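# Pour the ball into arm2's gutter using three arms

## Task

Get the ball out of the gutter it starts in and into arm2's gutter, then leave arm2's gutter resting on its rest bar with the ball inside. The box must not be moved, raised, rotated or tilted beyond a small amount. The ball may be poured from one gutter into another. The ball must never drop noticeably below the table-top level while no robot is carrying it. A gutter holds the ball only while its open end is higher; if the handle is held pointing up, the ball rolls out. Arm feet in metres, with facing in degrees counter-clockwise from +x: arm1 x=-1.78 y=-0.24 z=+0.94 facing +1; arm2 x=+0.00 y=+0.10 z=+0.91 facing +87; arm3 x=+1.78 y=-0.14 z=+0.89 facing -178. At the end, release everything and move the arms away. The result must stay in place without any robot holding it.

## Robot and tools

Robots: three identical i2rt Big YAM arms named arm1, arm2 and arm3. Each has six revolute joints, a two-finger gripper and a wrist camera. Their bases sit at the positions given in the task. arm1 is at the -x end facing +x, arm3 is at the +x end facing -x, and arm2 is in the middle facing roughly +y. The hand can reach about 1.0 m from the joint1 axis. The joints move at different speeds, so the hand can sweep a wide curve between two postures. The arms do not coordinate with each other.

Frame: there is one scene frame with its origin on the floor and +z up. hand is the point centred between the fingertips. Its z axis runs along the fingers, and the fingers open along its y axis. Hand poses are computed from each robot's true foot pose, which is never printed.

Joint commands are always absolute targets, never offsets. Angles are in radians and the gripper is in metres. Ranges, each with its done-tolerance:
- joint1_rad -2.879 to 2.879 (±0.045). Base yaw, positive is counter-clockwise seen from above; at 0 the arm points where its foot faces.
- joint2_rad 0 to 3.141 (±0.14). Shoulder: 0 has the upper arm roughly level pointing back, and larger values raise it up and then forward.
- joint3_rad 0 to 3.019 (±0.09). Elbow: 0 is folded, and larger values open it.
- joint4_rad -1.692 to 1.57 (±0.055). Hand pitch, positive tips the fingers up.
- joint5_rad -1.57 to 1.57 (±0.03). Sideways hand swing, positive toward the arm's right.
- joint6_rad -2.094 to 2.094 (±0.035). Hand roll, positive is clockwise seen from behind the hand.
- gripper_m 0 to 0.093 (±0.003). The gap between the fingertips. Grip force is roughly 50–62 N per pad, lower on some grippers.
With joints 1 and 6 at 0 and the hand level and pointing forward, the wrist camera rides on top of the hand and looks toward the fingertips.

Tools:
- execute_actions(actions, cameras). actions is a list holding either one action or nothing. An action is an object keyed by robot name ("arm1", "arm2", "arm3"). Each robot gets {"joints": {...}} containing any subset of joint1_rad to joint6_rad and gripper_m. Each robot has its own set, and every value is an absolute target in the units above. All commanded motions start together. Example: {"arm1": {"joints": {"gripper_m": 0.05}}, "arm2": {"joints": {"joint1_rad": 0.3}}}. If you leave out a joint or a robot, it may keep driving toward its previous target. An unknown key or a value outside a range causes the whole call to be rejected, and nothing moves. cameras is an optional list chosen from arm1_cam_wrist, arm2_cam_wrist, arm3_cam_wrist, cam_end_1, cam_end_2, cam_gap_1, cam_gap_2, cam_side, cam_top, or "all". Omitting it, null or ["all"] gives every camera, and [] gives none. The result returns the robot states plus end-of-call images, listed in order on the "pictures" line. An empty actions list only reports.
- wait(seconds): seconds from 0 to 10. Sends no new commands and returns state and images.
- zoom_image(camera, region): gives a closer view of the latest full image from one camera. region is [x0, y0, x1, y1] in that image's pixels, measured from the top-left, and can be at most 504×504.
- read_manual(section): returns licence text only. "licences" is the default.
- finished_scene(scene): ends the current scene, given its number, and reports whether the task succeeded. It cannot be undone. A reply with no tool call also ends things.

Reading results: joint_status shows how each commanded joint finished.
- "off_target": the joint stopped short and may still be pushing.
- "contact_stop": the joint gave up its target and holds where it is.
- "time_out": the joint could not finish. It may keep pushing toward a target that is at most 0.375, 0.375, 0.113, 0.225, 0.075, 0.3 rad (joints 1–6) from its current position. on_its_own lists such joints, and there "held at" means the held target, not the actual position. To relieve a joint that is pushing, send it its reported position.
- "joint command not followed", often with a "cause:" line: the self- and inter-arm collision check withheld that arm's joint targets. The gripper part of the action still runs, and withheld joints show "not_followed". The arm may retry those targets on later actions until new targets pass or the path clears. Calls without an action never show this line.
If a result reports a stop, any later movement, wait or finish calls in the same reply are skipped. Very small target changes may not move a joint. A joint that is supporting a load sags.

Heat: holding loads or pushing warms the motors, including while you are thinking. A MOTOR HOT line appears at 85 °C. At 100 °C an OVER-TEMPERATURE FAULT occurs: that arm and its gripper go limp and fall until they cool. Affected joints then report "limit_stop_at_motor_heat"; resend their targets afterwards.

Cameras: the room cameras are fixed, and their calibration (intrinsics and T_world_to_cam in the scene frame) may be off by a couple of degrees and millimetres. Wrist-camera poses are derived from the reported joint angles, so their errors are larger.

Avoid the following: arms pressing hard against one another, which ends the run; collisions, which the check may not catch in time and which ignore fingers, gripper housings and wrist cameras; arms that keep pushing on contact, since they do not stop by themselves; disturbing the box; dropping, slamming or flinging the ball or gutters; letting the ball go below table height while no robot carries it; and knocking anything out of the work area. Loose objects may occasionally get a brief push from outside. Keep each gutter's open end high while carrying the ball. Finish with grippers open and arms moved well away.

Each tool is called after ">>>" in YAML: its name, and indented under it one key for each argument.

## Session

>>> execute_actions:
  actions: []

Scene clock: 0.00 s.
Motor temperatures (°C, as the motors report them): arm1=[24 28 27 28 24 25] | arm2=[24 25 27 24 26 27] | arm3=[27 27 28 24 25 27]
arm1.joint_positions: joint1_rad=-0.632 joint2_rad=+0.595 joint3_rad=+1.701 joint4_rad=-1.541 joint5_rad=-0.173 joint6_rad=-0.778 gripper_m=+0.094
arm1.joint_status: not commanded
arm1.hand: x=-1.6521 y=-0.2959 z=+1.5767 quat_wxyz=(-0.459, +0.113, -0.833, +0.287) (m; scene frame)
arm2.joint_positions: joint1_rad=-0.195 joint2_rad=+0.315 joint3_rad=+1.395 joint4_rad=-1.357 joint5_rad=+0.281 joint6_rad=-0.352 gripper_m=+0.095
arm2.joint_status: not commanded
arm2.hand: x=+0.0638 y=+0.1769 z=+1.4939 quat_wxyz=(-0.584, +0.530, -0.588, -0.179) (m; scene frame)
arm3.joint_positions: joint1_rad=-0.744 joint2_rad=+0.320 joint3_rad=+1.525 joint4_rad=-1.463 joint5_rad=-0.003 joint6_rad=+0.725 gripper_m=+0.094
arm3.joint_status: not commanded
arm3.hand: x=+1.7300 y=-0.1033 z=+1.5010 quat_wxyz=(+0.000, -0.599, +0.520, +0.609) (m; scene frame)
pictures: arm1_cam_wrist, arm2_cam_wrist, arm3_cam_wrist, cam_end_1, cam_end_2, cam_gap_1, cam_gap_2, cam_side, cam_top
camera_calibration (this result's frames):
arm1_cam_wrist: T_world_to_cam=[[-0.0890894, -0.81843, 0.567657, -1.2796], [-0.926707, -0.140784, -0.348417, -1.01704], [0.365072, -0.557092, -0.745903, 1.73968], [0, 0, 0, 1]] pos_world=[-1.6916, -0.221281, 1.66966]
arm2_cam_wrist: T_world_to_cam=[[0.830947, -0.373482, 0.412356, -0.605808], [-0.0903315, -0.821915, -0.562402, 0.995333], [0.548969, 0.430078, -0.716705, 1.08573], [0, 0, 0, 1]] pos_world=[-0.0027257, 0.124873, 1.58773]
arm3_cam_wrist: T_world_to_cam=[[0.636272, 0.458488, -0.62044, -0.125042], [0.196953, -0.874125, -0.443976, 0.244453], [-0.7459, 0.160292, -0.646482, 2.39704], [0, 0, 0, 1]] pos_world=[1.81937, -0.113214, 1.5806]
Images, in order (width x height): arm1_cam_wrist 504x504, arm2_cam_wrist 504x504, arm3_cam_wrist 504x504, cam_end_1 672x504, cam_end_2 672x504, cam_gap_1 672x504, cam_gap_2 672x504, cam_side 672x504, cam_top 672x504.

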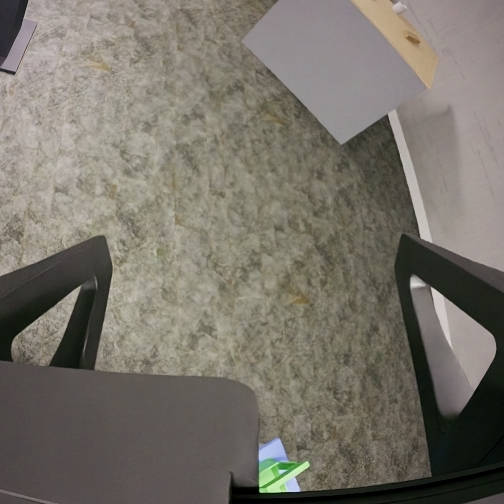

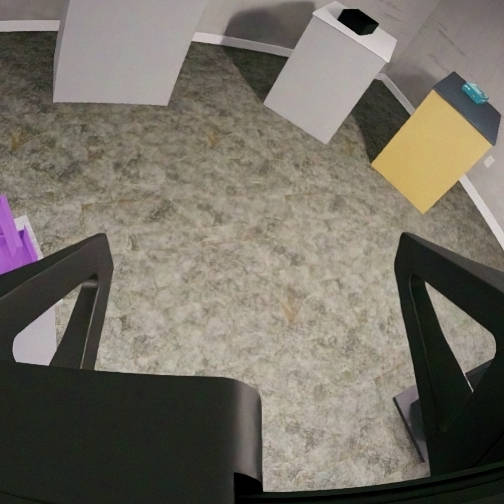

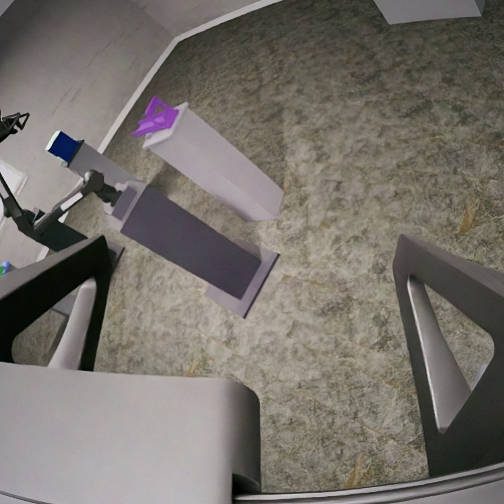

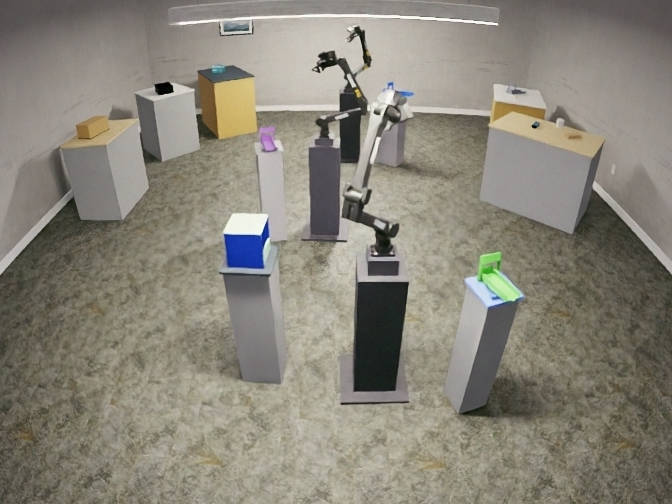

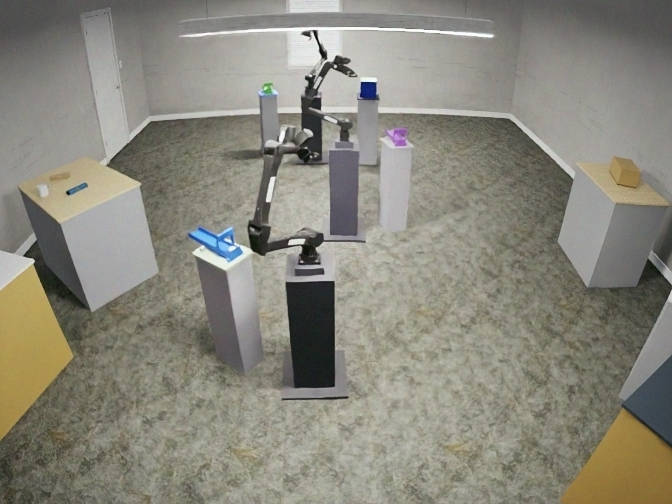

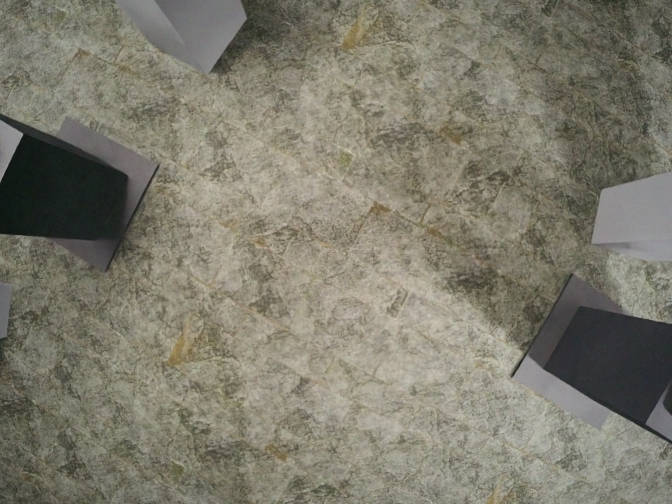

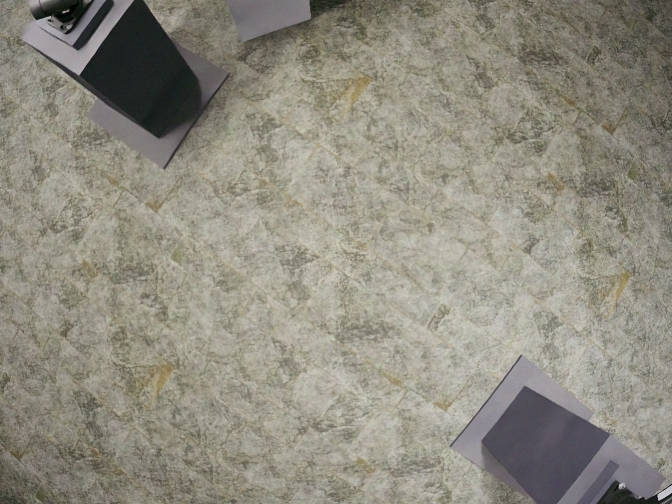

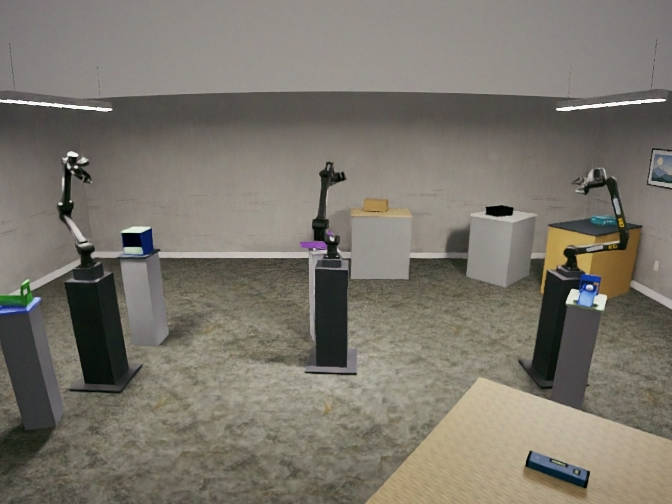

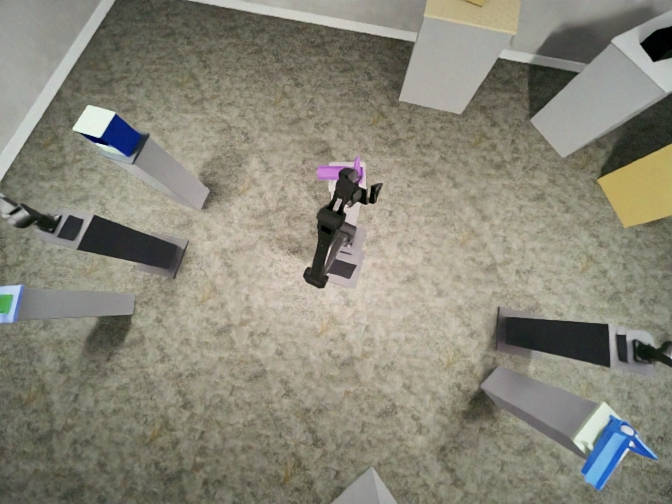

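>>> zoom_image:
  camera: "cam_end_2"
  region: [175, 210, 275, 290]

>>> zoom_image:
  camera: "cam_top"
  region: [560, 390, 672, 504]

>>> zoom_image:
  camera: "cam_top"
  region: [300, 140, 400, 220]

>>> zoom_image:
  camera: "cam_side"
  region: [550, 260, 630, 330]

Region (175, 210, 275, 290) of cam_end_2's 672x504 image, scaled by 5.040, with more detail than that image has; it fills the top 403 rows of this view, and the rest is white.

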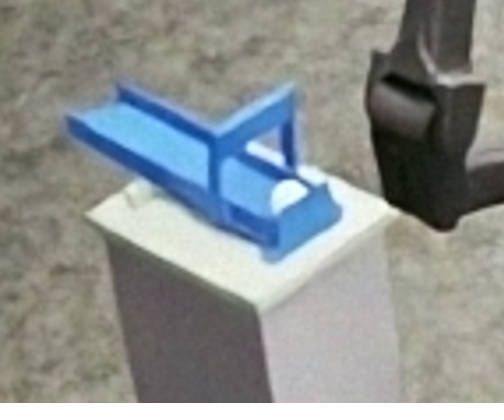

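Region (560, 390, 672, 504) of cam_top's 672x504 image, scaled by 4.421, with more detail than that image has; it fills the left 495 columns of this view, and the rest is white.

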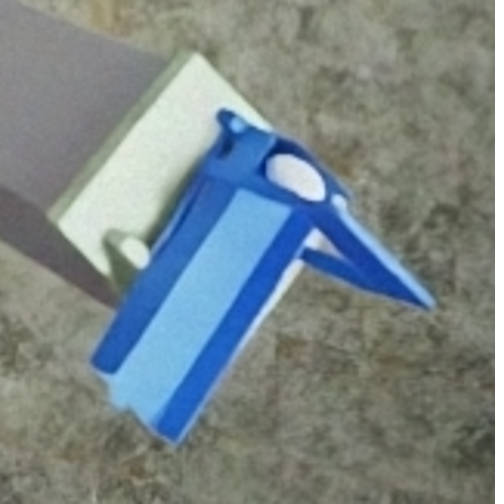

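Region (300, 140, 400, 220) of cam_top's 672x504 image, scaled by 5.040, with more detail than that image has; it fills the top 403 rows of this view, and the rest is white.

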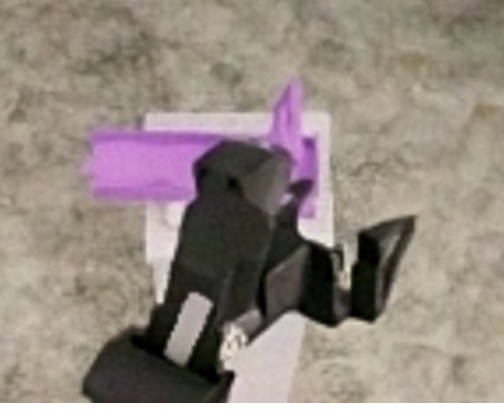

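Region (550, 260, 630, 330) of cam_side's 672x504 image, scaled by 6.300, with more detail than that image has; it fills the top 441 rows of this view, and the rest is white.

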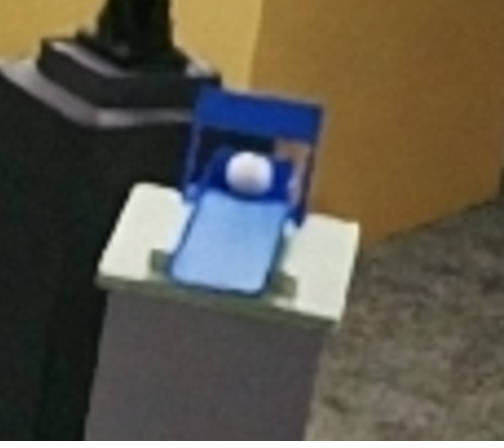

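>>> execute_actions:
  actions:
    - {"arm3":{"joints":{"joint1_rad":1.305,"joint2_rad":1.43,"joint3_rad":1.23,"joint4_rad":-1.10,"joint5_rad":0.094,"joint6_rad":-1.155,"gripper_m":0.08}},"arm2":{"joints":{"joint1_rad":0.0,"joint2_rad":1.62,"joint3_rad":1.39,"joint4_rad":-1.30,"joint5_rad":-0.25,"joint6_rad":-0.28,"gripper_m":0.07}}}
  cameras: ["arm2_cam_wrist","arm3_cam_wrist","cam_end_2"]

Scene clock: 5.73 s.
Motor temperatures (°C, as the motors report them): arm1=[24 28 27 28 24 25] | arm2=[24 25 28 24 26 27] | arm3=[27 28 29 24 25 27]
arm1.joint_positions: joint1_rad=-0.632 joint2_rad=+0.595 joint3_rad=+1.701 joint4_rad=-1.541 joint5_rad=-0.173 joint6_rad=-0.778 gripper_m=+0.094
arm1.joint_status: not commanded
arm1.hand: x=-1.6521 y=-0.2959 z=+1.5767 quat_wxyz=(-0.459, +0.113, -0.833, +0.287) (m; scene frame)
arm2.joint_positions: joint1_rad=-0.012 joint2_rad=+1.614 joint3_rad=+1.385 joint4_rad=-1.312 joint5_rad=-0.246 joint6_rad=-0.291 gripper_m=+0.070
arm2.joint_status: all done
arm2.hand: x=-0.0119 y=+0.5872 z=+1.0897 quat_wxyz=(+0.053, +0.778, -0.616, -0.107) (m; scene frame)
arm3.joint_positions: joint1_rad=+1.311 joint2_rad=+1.436 joint3_rad=+1.225 joint4_rad=-1.103 joint5_rad=+0.094 joint6_rad=-1.139 gripper_m=+0.080
arm3.joint_status: all done
arm3.hand: x=+1.6530 y=-0.5965 z=+1.0870 quat_wxyz=(+0.030, -0.329, -0.935, +0.127) (m; scene frame)
pictures: arm2_cam_wrist, arm3_cam_wrist, cam_end_2
camera_calibration (this result's frames):
arm2_cam_wrist: T_world_to_cam=[[0.947605, 0.238319, -0.212716, 0.100324], [0.314107, -0.816358, 0.484661, -0.0410138], [-0.0581486, -0.526083, -0.848443, 1.35889], [0, 0, 0, 1]] pos_world=[-0.0031671, 0.657498, 1.19416]
arm3_cam_wrist: T_world_to_cam=[[-0.596664, -0.75566, 0.270131, 0.238984], [-0.555268, 0.631781, 0.54086, 0.715873], [-0.57937, 0.172716, -0.796555, 2.04627], [0, 0, 0, 1]] pos_world=[1.72564, -0.62511, 1.17823]
Images, in order (width x height): arm2_cam_wrist 504x504, arm3_cam_wrist 504x504, cam_end_2 672x504.

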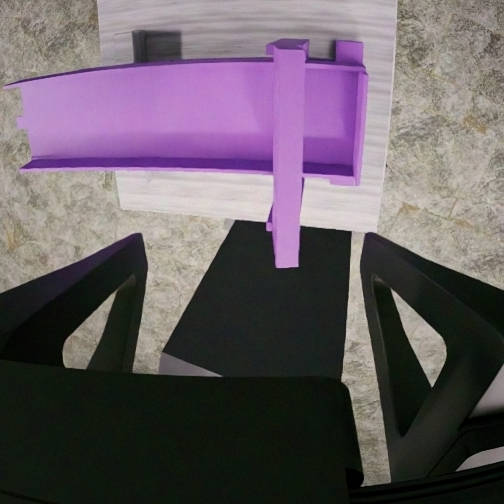

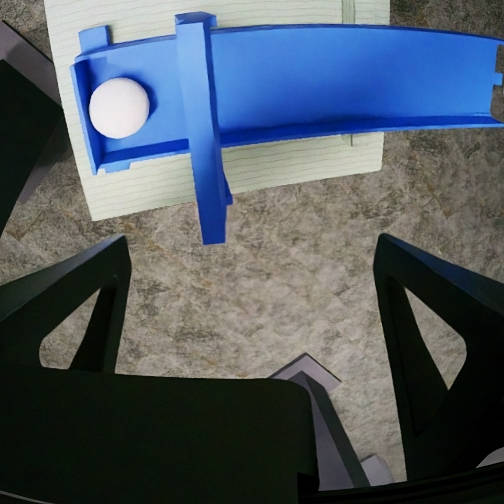

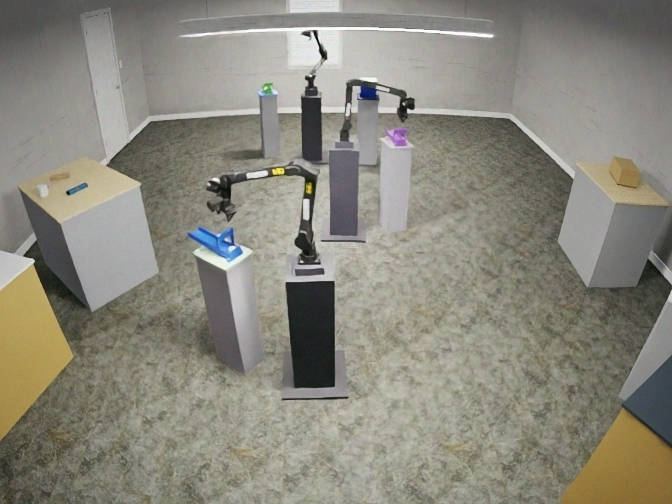

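>>> zoom_image:
  camera: "arm3_cam_wrist"
  region: [60, 0, 320, 260]

>>> zoom_image:
  camera: "arm2_cam_wrist"
  region: [170, 20, 430, 280]

Region (60, 0, 320, 260) of arm3_cam_wrist's 504x504 image, scaled by 1.938, with more detail than that image has.

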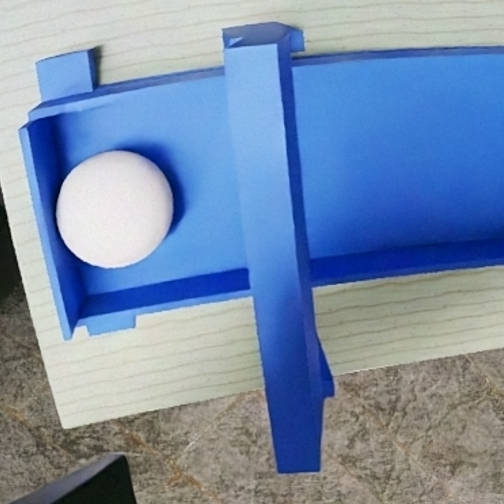

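Region (170, 20, 430, 280) of arm2_cam_wrist's 504x504 image, scaled by 1.938, with more detail than that image has.

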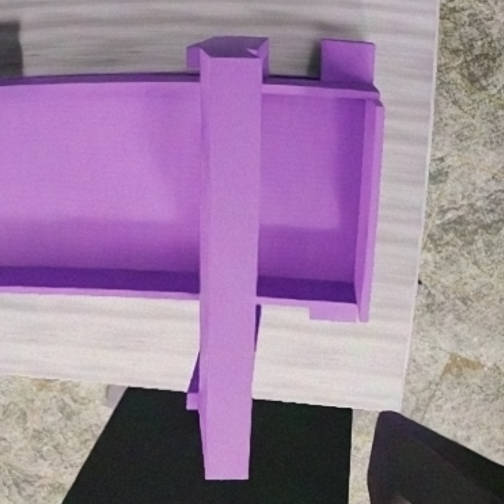

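>>> execute_actions:
  actions:
    - {"arm3":{"joints":{"joint1_rad":1.32,"joint2_rad":1.515,"joint3_rad":1.135,"joint4_rad":-0.945,"joint6_rad":-1.21,"gripper_m":0.09}},"arm2":{"joints":{"joint1_rad":0.014,"joint2_rad":1.745,"joint3_rad":1.228,"joint4_rad":-1.045}}}
  cameras: ["arm2_cam_wrist","arm3_cam_wrist"]

Scene clock: 10.00 s.
Motor temperatures (°C, as the motors report them): arm1=[24 28 28 28 24 25] | arm2=[24 26 29 24 26 27] | arm3=[27 28 30 24 25 27]
arm1.joint_positions: joint1_rad=-0.632 joint2_rad=+0.595 joint3_rad=+1.701 joint4_rad=-1.541 joint5_rad=-0.173 joint6_rad=-0.778 gripper_m=+0.094
arm1.joint_status: not commanded
arm1.hand: x=-1.6521 y=-0.2959 z=+1.5767 quat_wxyz=(-0.459, +0.113, -0.833, +0.287) (m; scene frame)
arm2.joint_positions: joint1_rad=-0.002 joint2_rad=+1.757 joint3_rad=+1.215 joint4_rad=-1.061 joint5_rad=-0.247 joint6_rad=-0.291 gripper_m=+0.070
arm2.joint_status: all done
arm2.hand: x=-0.0161 y=+0.5807 z=+0.9640 quat_wxyz=(+0.079, +0.779, -0.615, -0.089) (m; scene frame)
arm3.joint_positions: joint1_rad=+1.312 joint2_rad=+1.519 joint3_rad=+1.127 joint4_rad=-0.957 joint5_rad=+0.094 joint6_rad=-1.193 gripper_m=+0.090
arm3.joint_status: all done
arm3.hand: x=+1.6536 y=-0.5988 z=+1.0164 quat_wxyz=(+0.035, -0.303, -0.946, +0.109) (m; scene frame)
pictures: arm2_cam_wrist, arm3_cam_wrist
camera_calibration (this result's frames):
arm2_cam_wrist: T_world_to_cam=[[0.944348, 0.233532, -0.231668, 0.100118], [0.323986, -0.782181, 0.53219, -0.049624], [-0.0569232, -0.57763, -0.814312, 1.24567], [0, 0, 0, 1]] pos_world=[-0.00756069, 0.657342, 1.06397]
arm3_cam_wrist: T_world_to_cam=[[-0.553378, -0.797741, 0.239547, 0.190941], [-0.586678, 0.577456, 0.567761, 0.747926], [-0.591254, 0.17365, -0.787569, 2.00187], [0, 0, 0, 1]] pos_world=[1.72807, -0.627198, 1.10623]
Images, in order (width x height): arm2_cam_wrist 504x504, arm3_cam_wrist 504x504.

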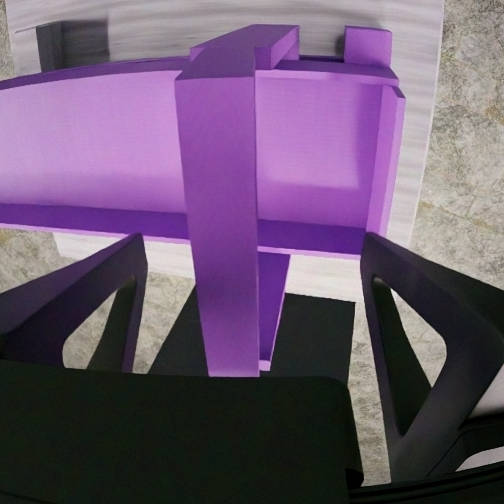

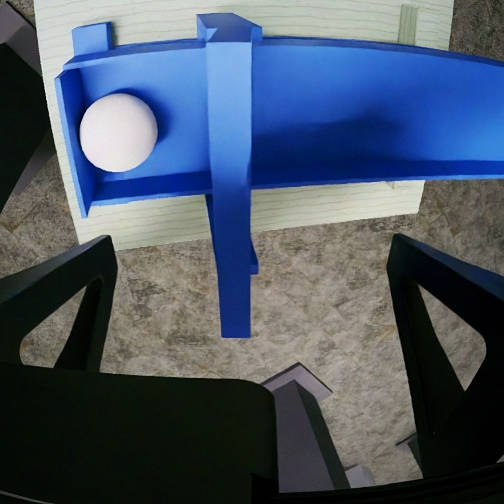

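>>> execute_actions:
  actions:
    - {"arm3":{"joints":{"joint1_rad":1.332,"joint2_rad":1.585,"joint3_rad":1.07,"joint4_rad":-0.795}},"arm2":{"joints":{"joint1_rad":0.025,"joint3_rad":1.275,"gripper_m":0.04}}}
  cameras: ["arm2_cam_wrist","arm3_cam_wrist"]

Scene clock: 11.93 s.
Motor temperatures (°C, as the motors report them): arm1=[24 28 28 28 24 25] | arm2=[24 26 29 24 26 27] | arm3=[27 28 30 24 25 27]
arm1.joint_positions: joint1_rad=-0.632 joint2_rad=+0.595 joint3_rad=+1.701 joint4_rad=-1.541 joint5_rad=-0.173 joint6_rad=-0.778 gripper_m=+0.094
arm1.joint_status: not commanded
arm1.hand: x=-1.6521 y=-0.2959 z=+1.5767 quat_wxyz=(-0.459, +0.113, -0.833, +0.287) (m; scene frame)
arm2.joint_positions: joint1_rad=+0.010 joint2_rad=+1.757 joint3_rad=+1.231 joint4_rad=-1.061 joint5_rad=-0.247 joint6_rad=-0.291 gripper_m=+0.040
arm2.joint_status: all done
arm2.hand: x=-0.0215 y=+0.5872 z=+0.9691 quat_wxyz=(+0.073, +0.783, -0.610, -0.093) (m; scene frame)
arm3.joint_positions: joint1_rad=+1.327 joint2_rad=+1.585 joint3_rad=+1.066 joint4_rad=-0.807 joint5_rad=+0.094 joint6_rad=-1.194 gripper_m=+0.090
arm3.joint_status: all done
arm3.hand: x=+1.6592 y=-0.6093 z=+0.9701 quat_wxyz=(+0.033, -0.295, -0.947, +0.121) (m; scene frame)
pictures: arm2_cam_wrist, arm3_cam_wrist
camera_calibration (this result's frames):
arm2_cam_wrist: T_world_to_cam=[[0.941649, 0.248379, -0.227169, 0.0917465], [0.33295, -0.78641, 0.520292, -0.0312073], [-0.0494186, -0.565568, -0.823219, 1.25496], [0, 0, 0, 1]] pos_world=[-0.0139843, 0.662433, 1.07018]
arm3_cam_wrist: T_world_to_cam=[[-0.539778, -0.800579, 0.260218, 0.152335], [-0.592789, 0.580967, 0.557745, 0.805528], [-0.597697, 0.146804, -0.788167, 1.96543], [0, 0, 0, 1]] pos_world=[1.73447, -0.634562, 1.06017]
Images, in order (width x height): arm2_cam_wrist 504x504, arm3_cam_wrist 504x504.

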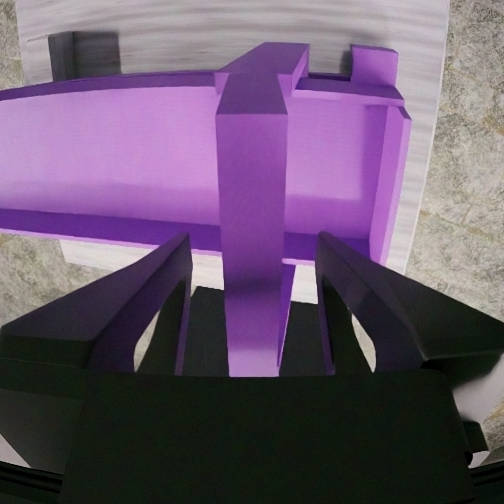

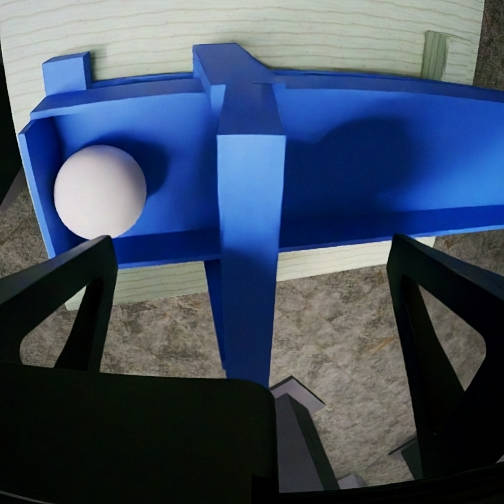

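>>> execute_actions:
  actions:
    - {"arm3":{"joints":{"gripper_m":0.0}},"arm2":{"joints":{"gripper_m":0.0}}}
  cameras: ["arm2_cam_wrist","arm3_cam_wrist"]

Scene clock: 12.87 s.
Motor temperatures (°C, as the motors report them): arm1=[24 28 28 28 24 25] | arm2=[24 26 30 24 26 27] | arm3=[27 28 30 24 25 27]
arm1.joint_positions: joint1_rad=-0.632 joint2_rad=+0.595 joint3_rad=+1.701 joint4_rad=-1.541 joint5_rad=-0.173 joint6_rad=-0.778 gripper_m=+0.094
arm1.joint_status: not commanded
arm1.hand: x=-1.6521 y=-0.2959 z=+1.5767 quat_wxyz=(-0.459, +0.113, -0.833, +0.287) (m; scene frame)
arm2.joint_positions: joint1_rad=+0.010 joint2_rad=+1.757 joint3_rad=+1.231 joint4_rad=-1.061 joint5_rad=-0.248 joint6_rad=-0.290 gripper_m=+0.011
arm2.joint_status: gripper_m off_target (ended at +0.011, target +0.000)
arm2.hand: x=-0.0217 y=+0.5872 z=+0.9691 quat_wxyz=(+0.073, +0.783, -0.611, -0.094) (m; scene frame)
arm3.joint_positions: joint1_rad=+1.328 joint2_rad=+1.585 joint3_rad=+1.066 joint4_rad=-0.807 joint5_rad=+0.092 joint6_rad=-1.196 gripper_m=+0.011
arm3.joint_status: gripper_m off_target (ended at +0.011, target +0.000)
arm3.hand: x=+1.6596 y=-0.6096 z=+0.9701 quat_wxyz=(+0.032, -0.294, -0.948, +0.121) (m; scene frame)
pictures: arm2_cam_wrist, arm3_cam_wrist
camera_calibration (this result's frames):
arm2_cam_wrist: T_world_to_cam=[[0.941753, 0.24727, -0.227945, 0.0932774], [0.332465, -0.786659, 0.520226, -0.0309762], [-0.0506791, -0.565708, -0.823047, 1.25487], [0, 0, 0, 1]] pos_world=[-0.0139504, 0.662455, 1.07019]
arm3_cam_wrist: T_world_to_cam=[[-0.537964, -0.801784, 0.260262, 0.14855], [-0.595035, 0.57988, 0.556483, 0.810253], [-0.5971, 0.144503, -0.789044, 1.96422], [0, 0, 0, 1]] pos_world=[1.73488, -0.63458, 1.0603]
Images, in order (width x height): arm2_cam_wrist 504x504, arm3_cam_wrist 504x504.

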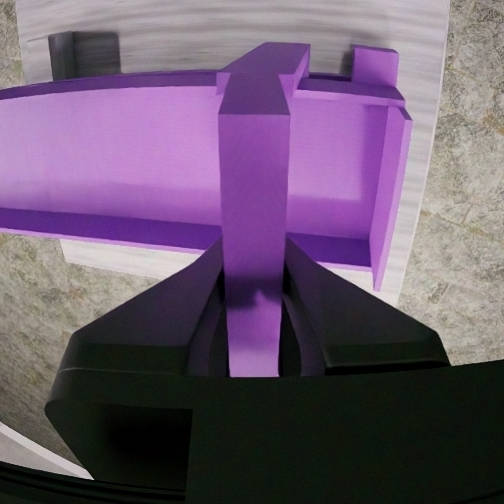

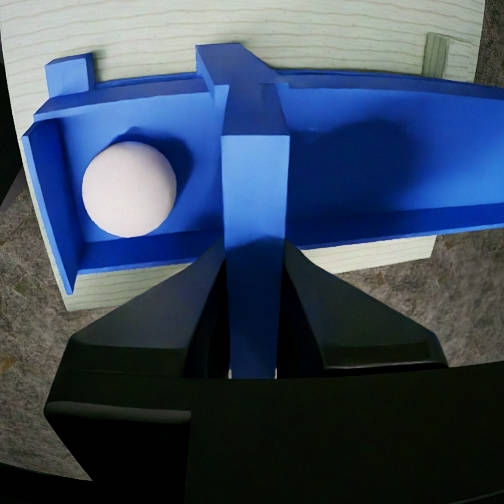

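>>> execute_actions:
  actions:
    - {"arm3":{"joints":{"joint2_rad":1.45,"joint3_rad":1.43}},"arm2":{"joints":{"joint2_rad":1.55,"joint3_rad":1.34}}}
  cameras: ["arm3_cam_wrist","cam_end_2"]

Scene clock: 15.93 s.
Motor temperatures (°C, as the motors report them): arm1=[24 28 28 28 24 25] | arm2=[24 26 30 24 26 27] | arm3=[27 28 31 24 25 27]
arm1.joint_positions: joint1_rad=-0.632 joint2_rad=+0.595 joint3_rad=+1.701 joint4_rad=-1.541 joint5_rad=-0.173 joint6_rad=-0.778 gripper_m=+0.094
arm1.joint_status: not commanded
arm1.hand: x=-1.6521 y=-0.2959 z=+1.5767 quat_wxyz=(-0.459, +0.113, -0.833, +0.287) (m; scene frame)
arm2.joint_positions: joint1_rad=+0.010 joint2_rad=+1.541 joint3_rad=+1.305 joint4_rad=-1.061 joint5_rad=-0.247 joint6_rad=-0.290 gripper_m=+0.011
arm2.joint_status: all done
arm2.hand: x=-0.0216 y=+0.6164 z=+1.1011 quat_wxyz=(-0.044, +0.787, -0.590, -0.175) (m; scene frame)
arm3.joint_positions: joint1_rad=+1.328 joint2_rad=+1.462 joint3_rad=+1.403 joint4_rad=-0.803 joint5_rad=+0.092 joint6_rad=-1.196 gripper_m=+0.011
arm3.joint_status: all done
arm3.hand: x=+1.6355 y=-0.7114 z=+1.1939 quat_wxyz=(+0.012, -0.289, -0.893, +0.344) (m; scene frame)
pictures: arm3_cam_wrist, cam_end_2
camera_calibration (this result's frames):
arm3_cam_wrist: T_world_to_cam=[[-0.495371, -0.594056, 0.633802, -0.372117], [-0.549448, 0.779396, 0.301079, 1.10271], [-0.672841, -0.199095, -0.712493, 1.92916], [0, 0, 0, 1]] pos_world=[1.71956, -0.696421, 1.27836]
Images, in order (width x height): arm3_cam_wrist 504x504, cam_end_2 672x504.

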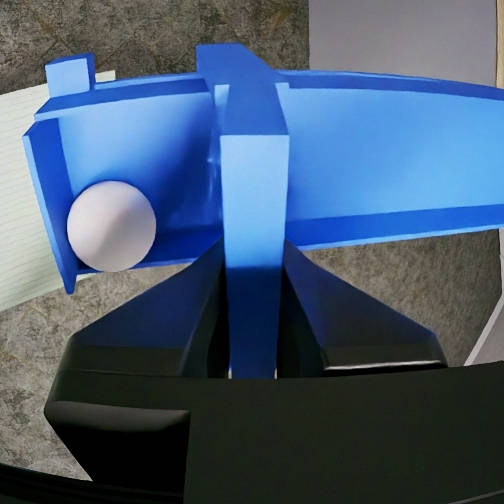

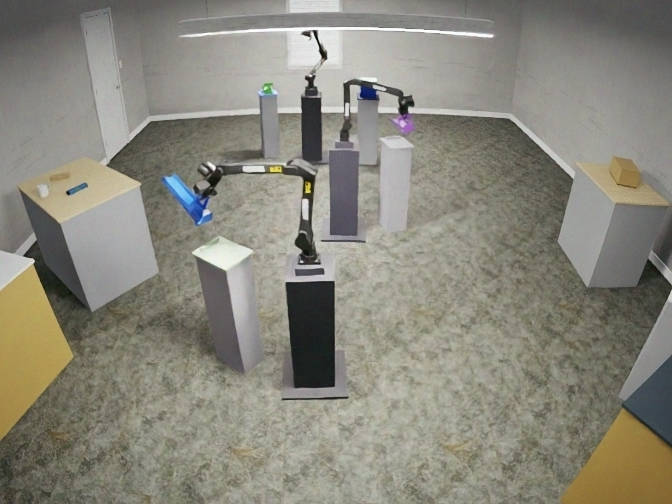

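>>> execute_actions:
  actions:
    - {"arm3":{"joints":{"joint1_rad":-0.172,"joint2_rad":1.875,"joint3_rad":1.98,"joint4_rad":-1.06,"joint5_rad":0.0,"joint6_rad":-1.585}},"arm2":{"joints":{"joint1_rad":-1.642,"joint2_rad":1.82,"joint3_rad":1.64,"joint4_rad":-1.30,"joint5_rad":0.0,"joint6_rad":1.585}}}
  cameras: ["arm3_cam_wrist","cam_gap_2","cam_side"]

Scene clock: 18.43 s.
Motor temperatures (°C, as the motors report them): arm1=[24 28 28 28 24 25] | arm2=[24 26 31 24 26 27] | arm3=[27 29 32 24 25 27]
arm1.joint_positions: joint1_rad=-0.632 joint2_rad=+0.595 joint3_rad=+1.701 joint4_rad=-1.541 joint5_rad=-0.173 joint6_rad=-0.778 gripper_m=+0.094
arm1.joint_status: not commanded
arm1.hand: x=-1.6521 y=-0.2959 z=+1.5767 quat_wxyz=(-0.459, +0.113, -0.833, +0.287) (m; scene frame)
arm2.joint_positions: joint1_rad=-1.648 joint2_rad=+1.843 joint3_rad=+1.603 joint4_rad=-1.286 joint5_rad=+0.003 joint6_rad=+1.573 gripper_m=+0.011
arm2.joint_status: all done
arm2.hand: x=+0.5649 y=+0.0259 z=+1.0550 quat_wxyz=(-0.020, -0.752, -0.659, -0.019) (m; scene frame)
arm3.joint_positions: joint1_rad=-0.170 joint2_rad=+1.901 joint3_rad=+1.930 joint4_rad=-1.063 joint5_rad=+0.000 joint6_rad=-1.569 gripper_m=+0.011
arm3.joint_status: all done
arm3.hand: x=+1.0682 y=-0.0375 z=+1.1532 quat_wxyz=(+0.199, -0.729, -0.633, +0.168) (m; scene frame)
pictures: arm3_cam_wrist, cam_gap_2, cam_side
camera_calibration (this result's frames):
arm3_cam_wrist: T_world_to_cam=[[-0.851064, 0.106837, 0.514077, 0.317298], [0.403616, 0.759343, 0.510385, -0.982179], [-0.335833, 0.64186, -0.689371, 1.2975], [0, 0, 0, 1]] pos_world=[1.10221, -0.120901, 1.23263]
Images, in order (width x height): arm3_cam_wrist 504x504, cam_gap_2 672x504, cam_side 672x504.

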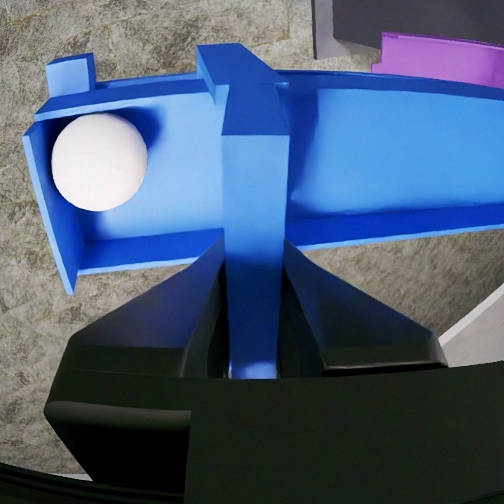

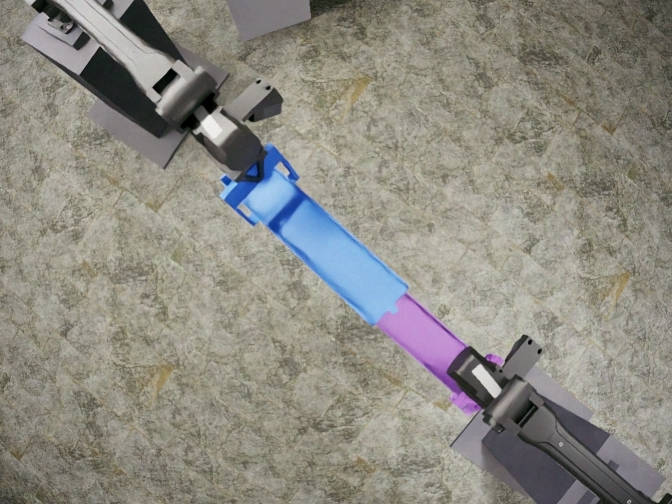

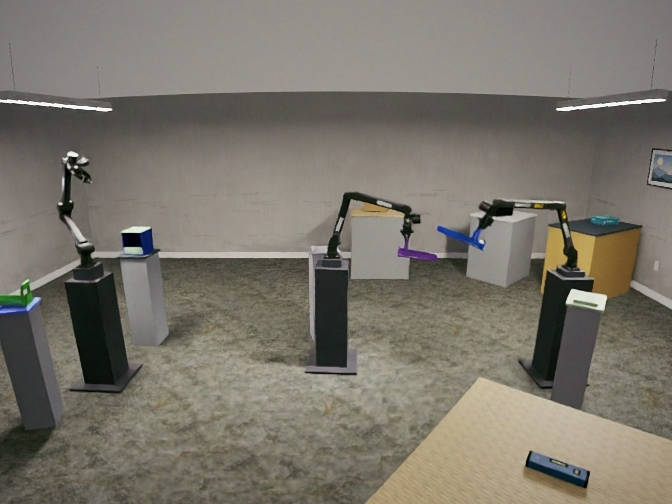

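>>> execute_actions:
  actions:
    - {"arm3":{"joints":{"joint4_rad":-1.29}},"arm2":{"joints":{"joint2_rad":2.088,"joint3_rad":1.815,"joint4_rad":-0.74}}}
  cameras: ["arm3_cam_wrist","cam_gap_2","cam_side"]

>>> zoom_image:
  camera: "cam_side"
  region: [400, 190, 520, 290]

>>> zoom_image:
  camera: "cam_gap_2"
  region: [200, 110, 450, 360]

Scene clock: 20.00 s.
Motor temperatures (°C, as the motors report them): arm1=[24 28 29 28 24 25] | arm2=[24 27 31 24 26 27] | arm3=[27 29 32 24 25 27]
arm1.joint_positions: joint1_rad=-0.632 joint2_rad=+0.595 joint3_rad=+1.701 joint4_rad=-1.541 joint5_rad=-0.173 joint6_rad=-0.778 gripper_m=+0.094
arm1.joint_status: not commanded
arm1.hand: x=-1.6521 y=-0.2959 z=+1.5767 quat_wxyz=(-0.459, +0.113, -0.833, +0.287) (m; scene frame)
arm2.joint_positions: joint1_rad=-1.648 joint2_rad=+2.114 joint3_rad=+1.772 joint4_rad=-0.768 joint5_rad=+0.003 joint6_rad=+1.574 gripper_m=+0.011
arm2.joint_status: all done
arm2.hand: x=+0.7378 y=+0.0039 z=+0.9871 quat_wxyz=(-0.174, -0.732, -0.640, -0.155) (m; scene frame)
arm3.joint_positions: joint1_rad=-0.170 joint2_rad=+1.901 joint3_rad=+1.930 joint4_rad=-1.287 joint5_rad=+0.000 joint6_rad=-1.569 gripper_m=+0.011
arm3.joint_status: all done
arm3.hand: x=+1.1181 y=-0.0445 z=+1.1310 quat_wxyz=(+0.117, -0.747, -0.648, +0.096) (m; scene frame)
pictures: arm3_cam_wrist, cam_gap_2, cam_side
camera_calibration (this result's frames):
arm3_cam_wrist: T_world_to_cam=[[-0.94279, 0.121546, 0.310441, 0.705433], [0.285326, 0.775811, 0.562766, -0.911981], [-0.172441, 0.619147, -0.766108, 1.20652], [0, 0, 0, 1]] pos_world=[1.13334, -0.125233, 1.21856]
Images, in order (width x height): arm3_cam_wrist 504x504, cam_gap_2 672x504, cam_side 672x504.

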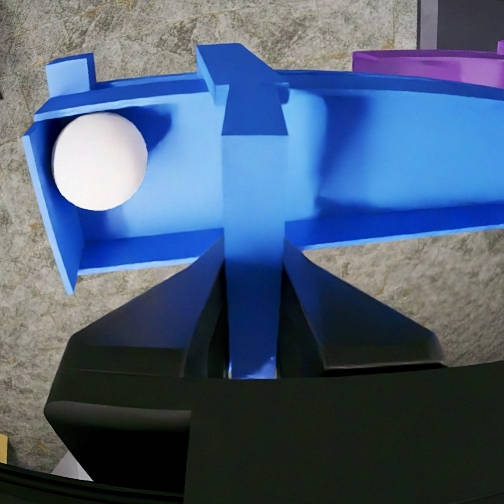

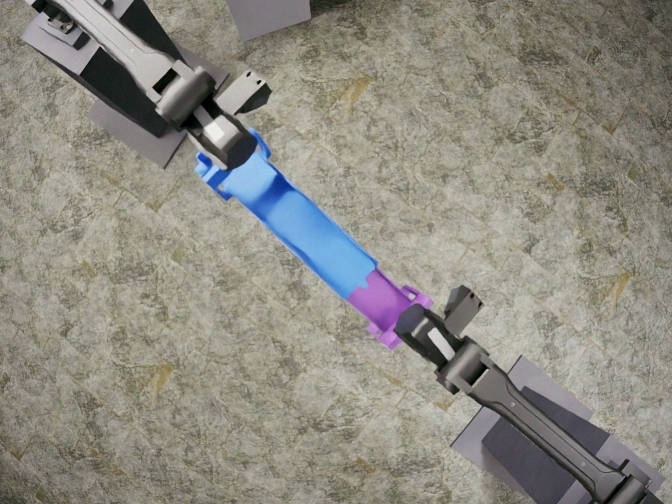

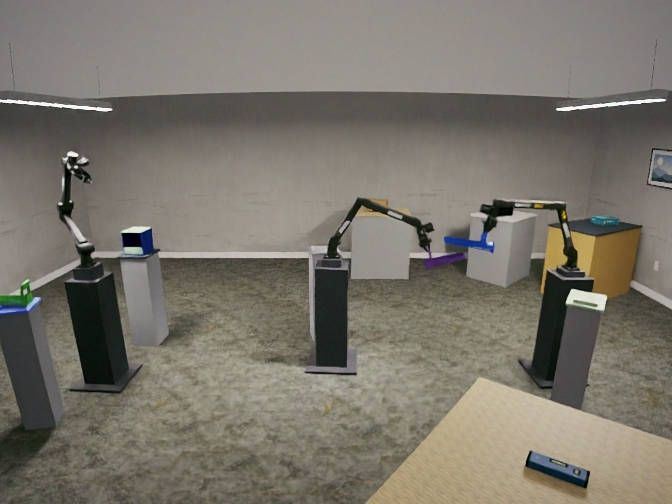

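Region (400, 190, 520, 290) of cam_side's 672x504 image, scaled by 4.200, with more detail than that image has.

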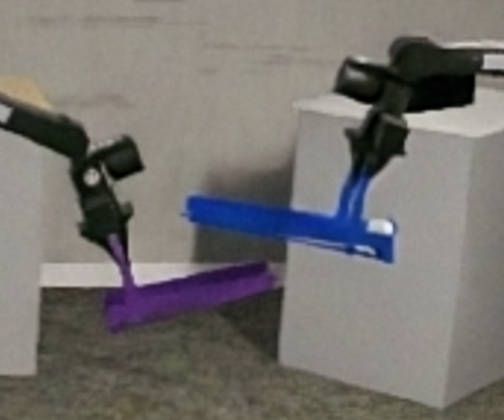

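Region (200, 110, 450, 360) of cam_gap_2's 672x504 image, scaled by 2.016, with more detail than that image has.

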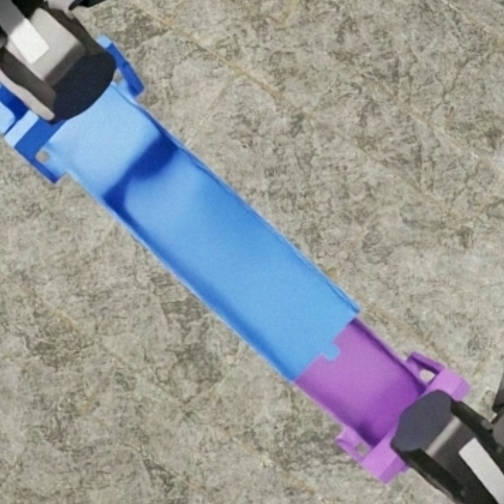

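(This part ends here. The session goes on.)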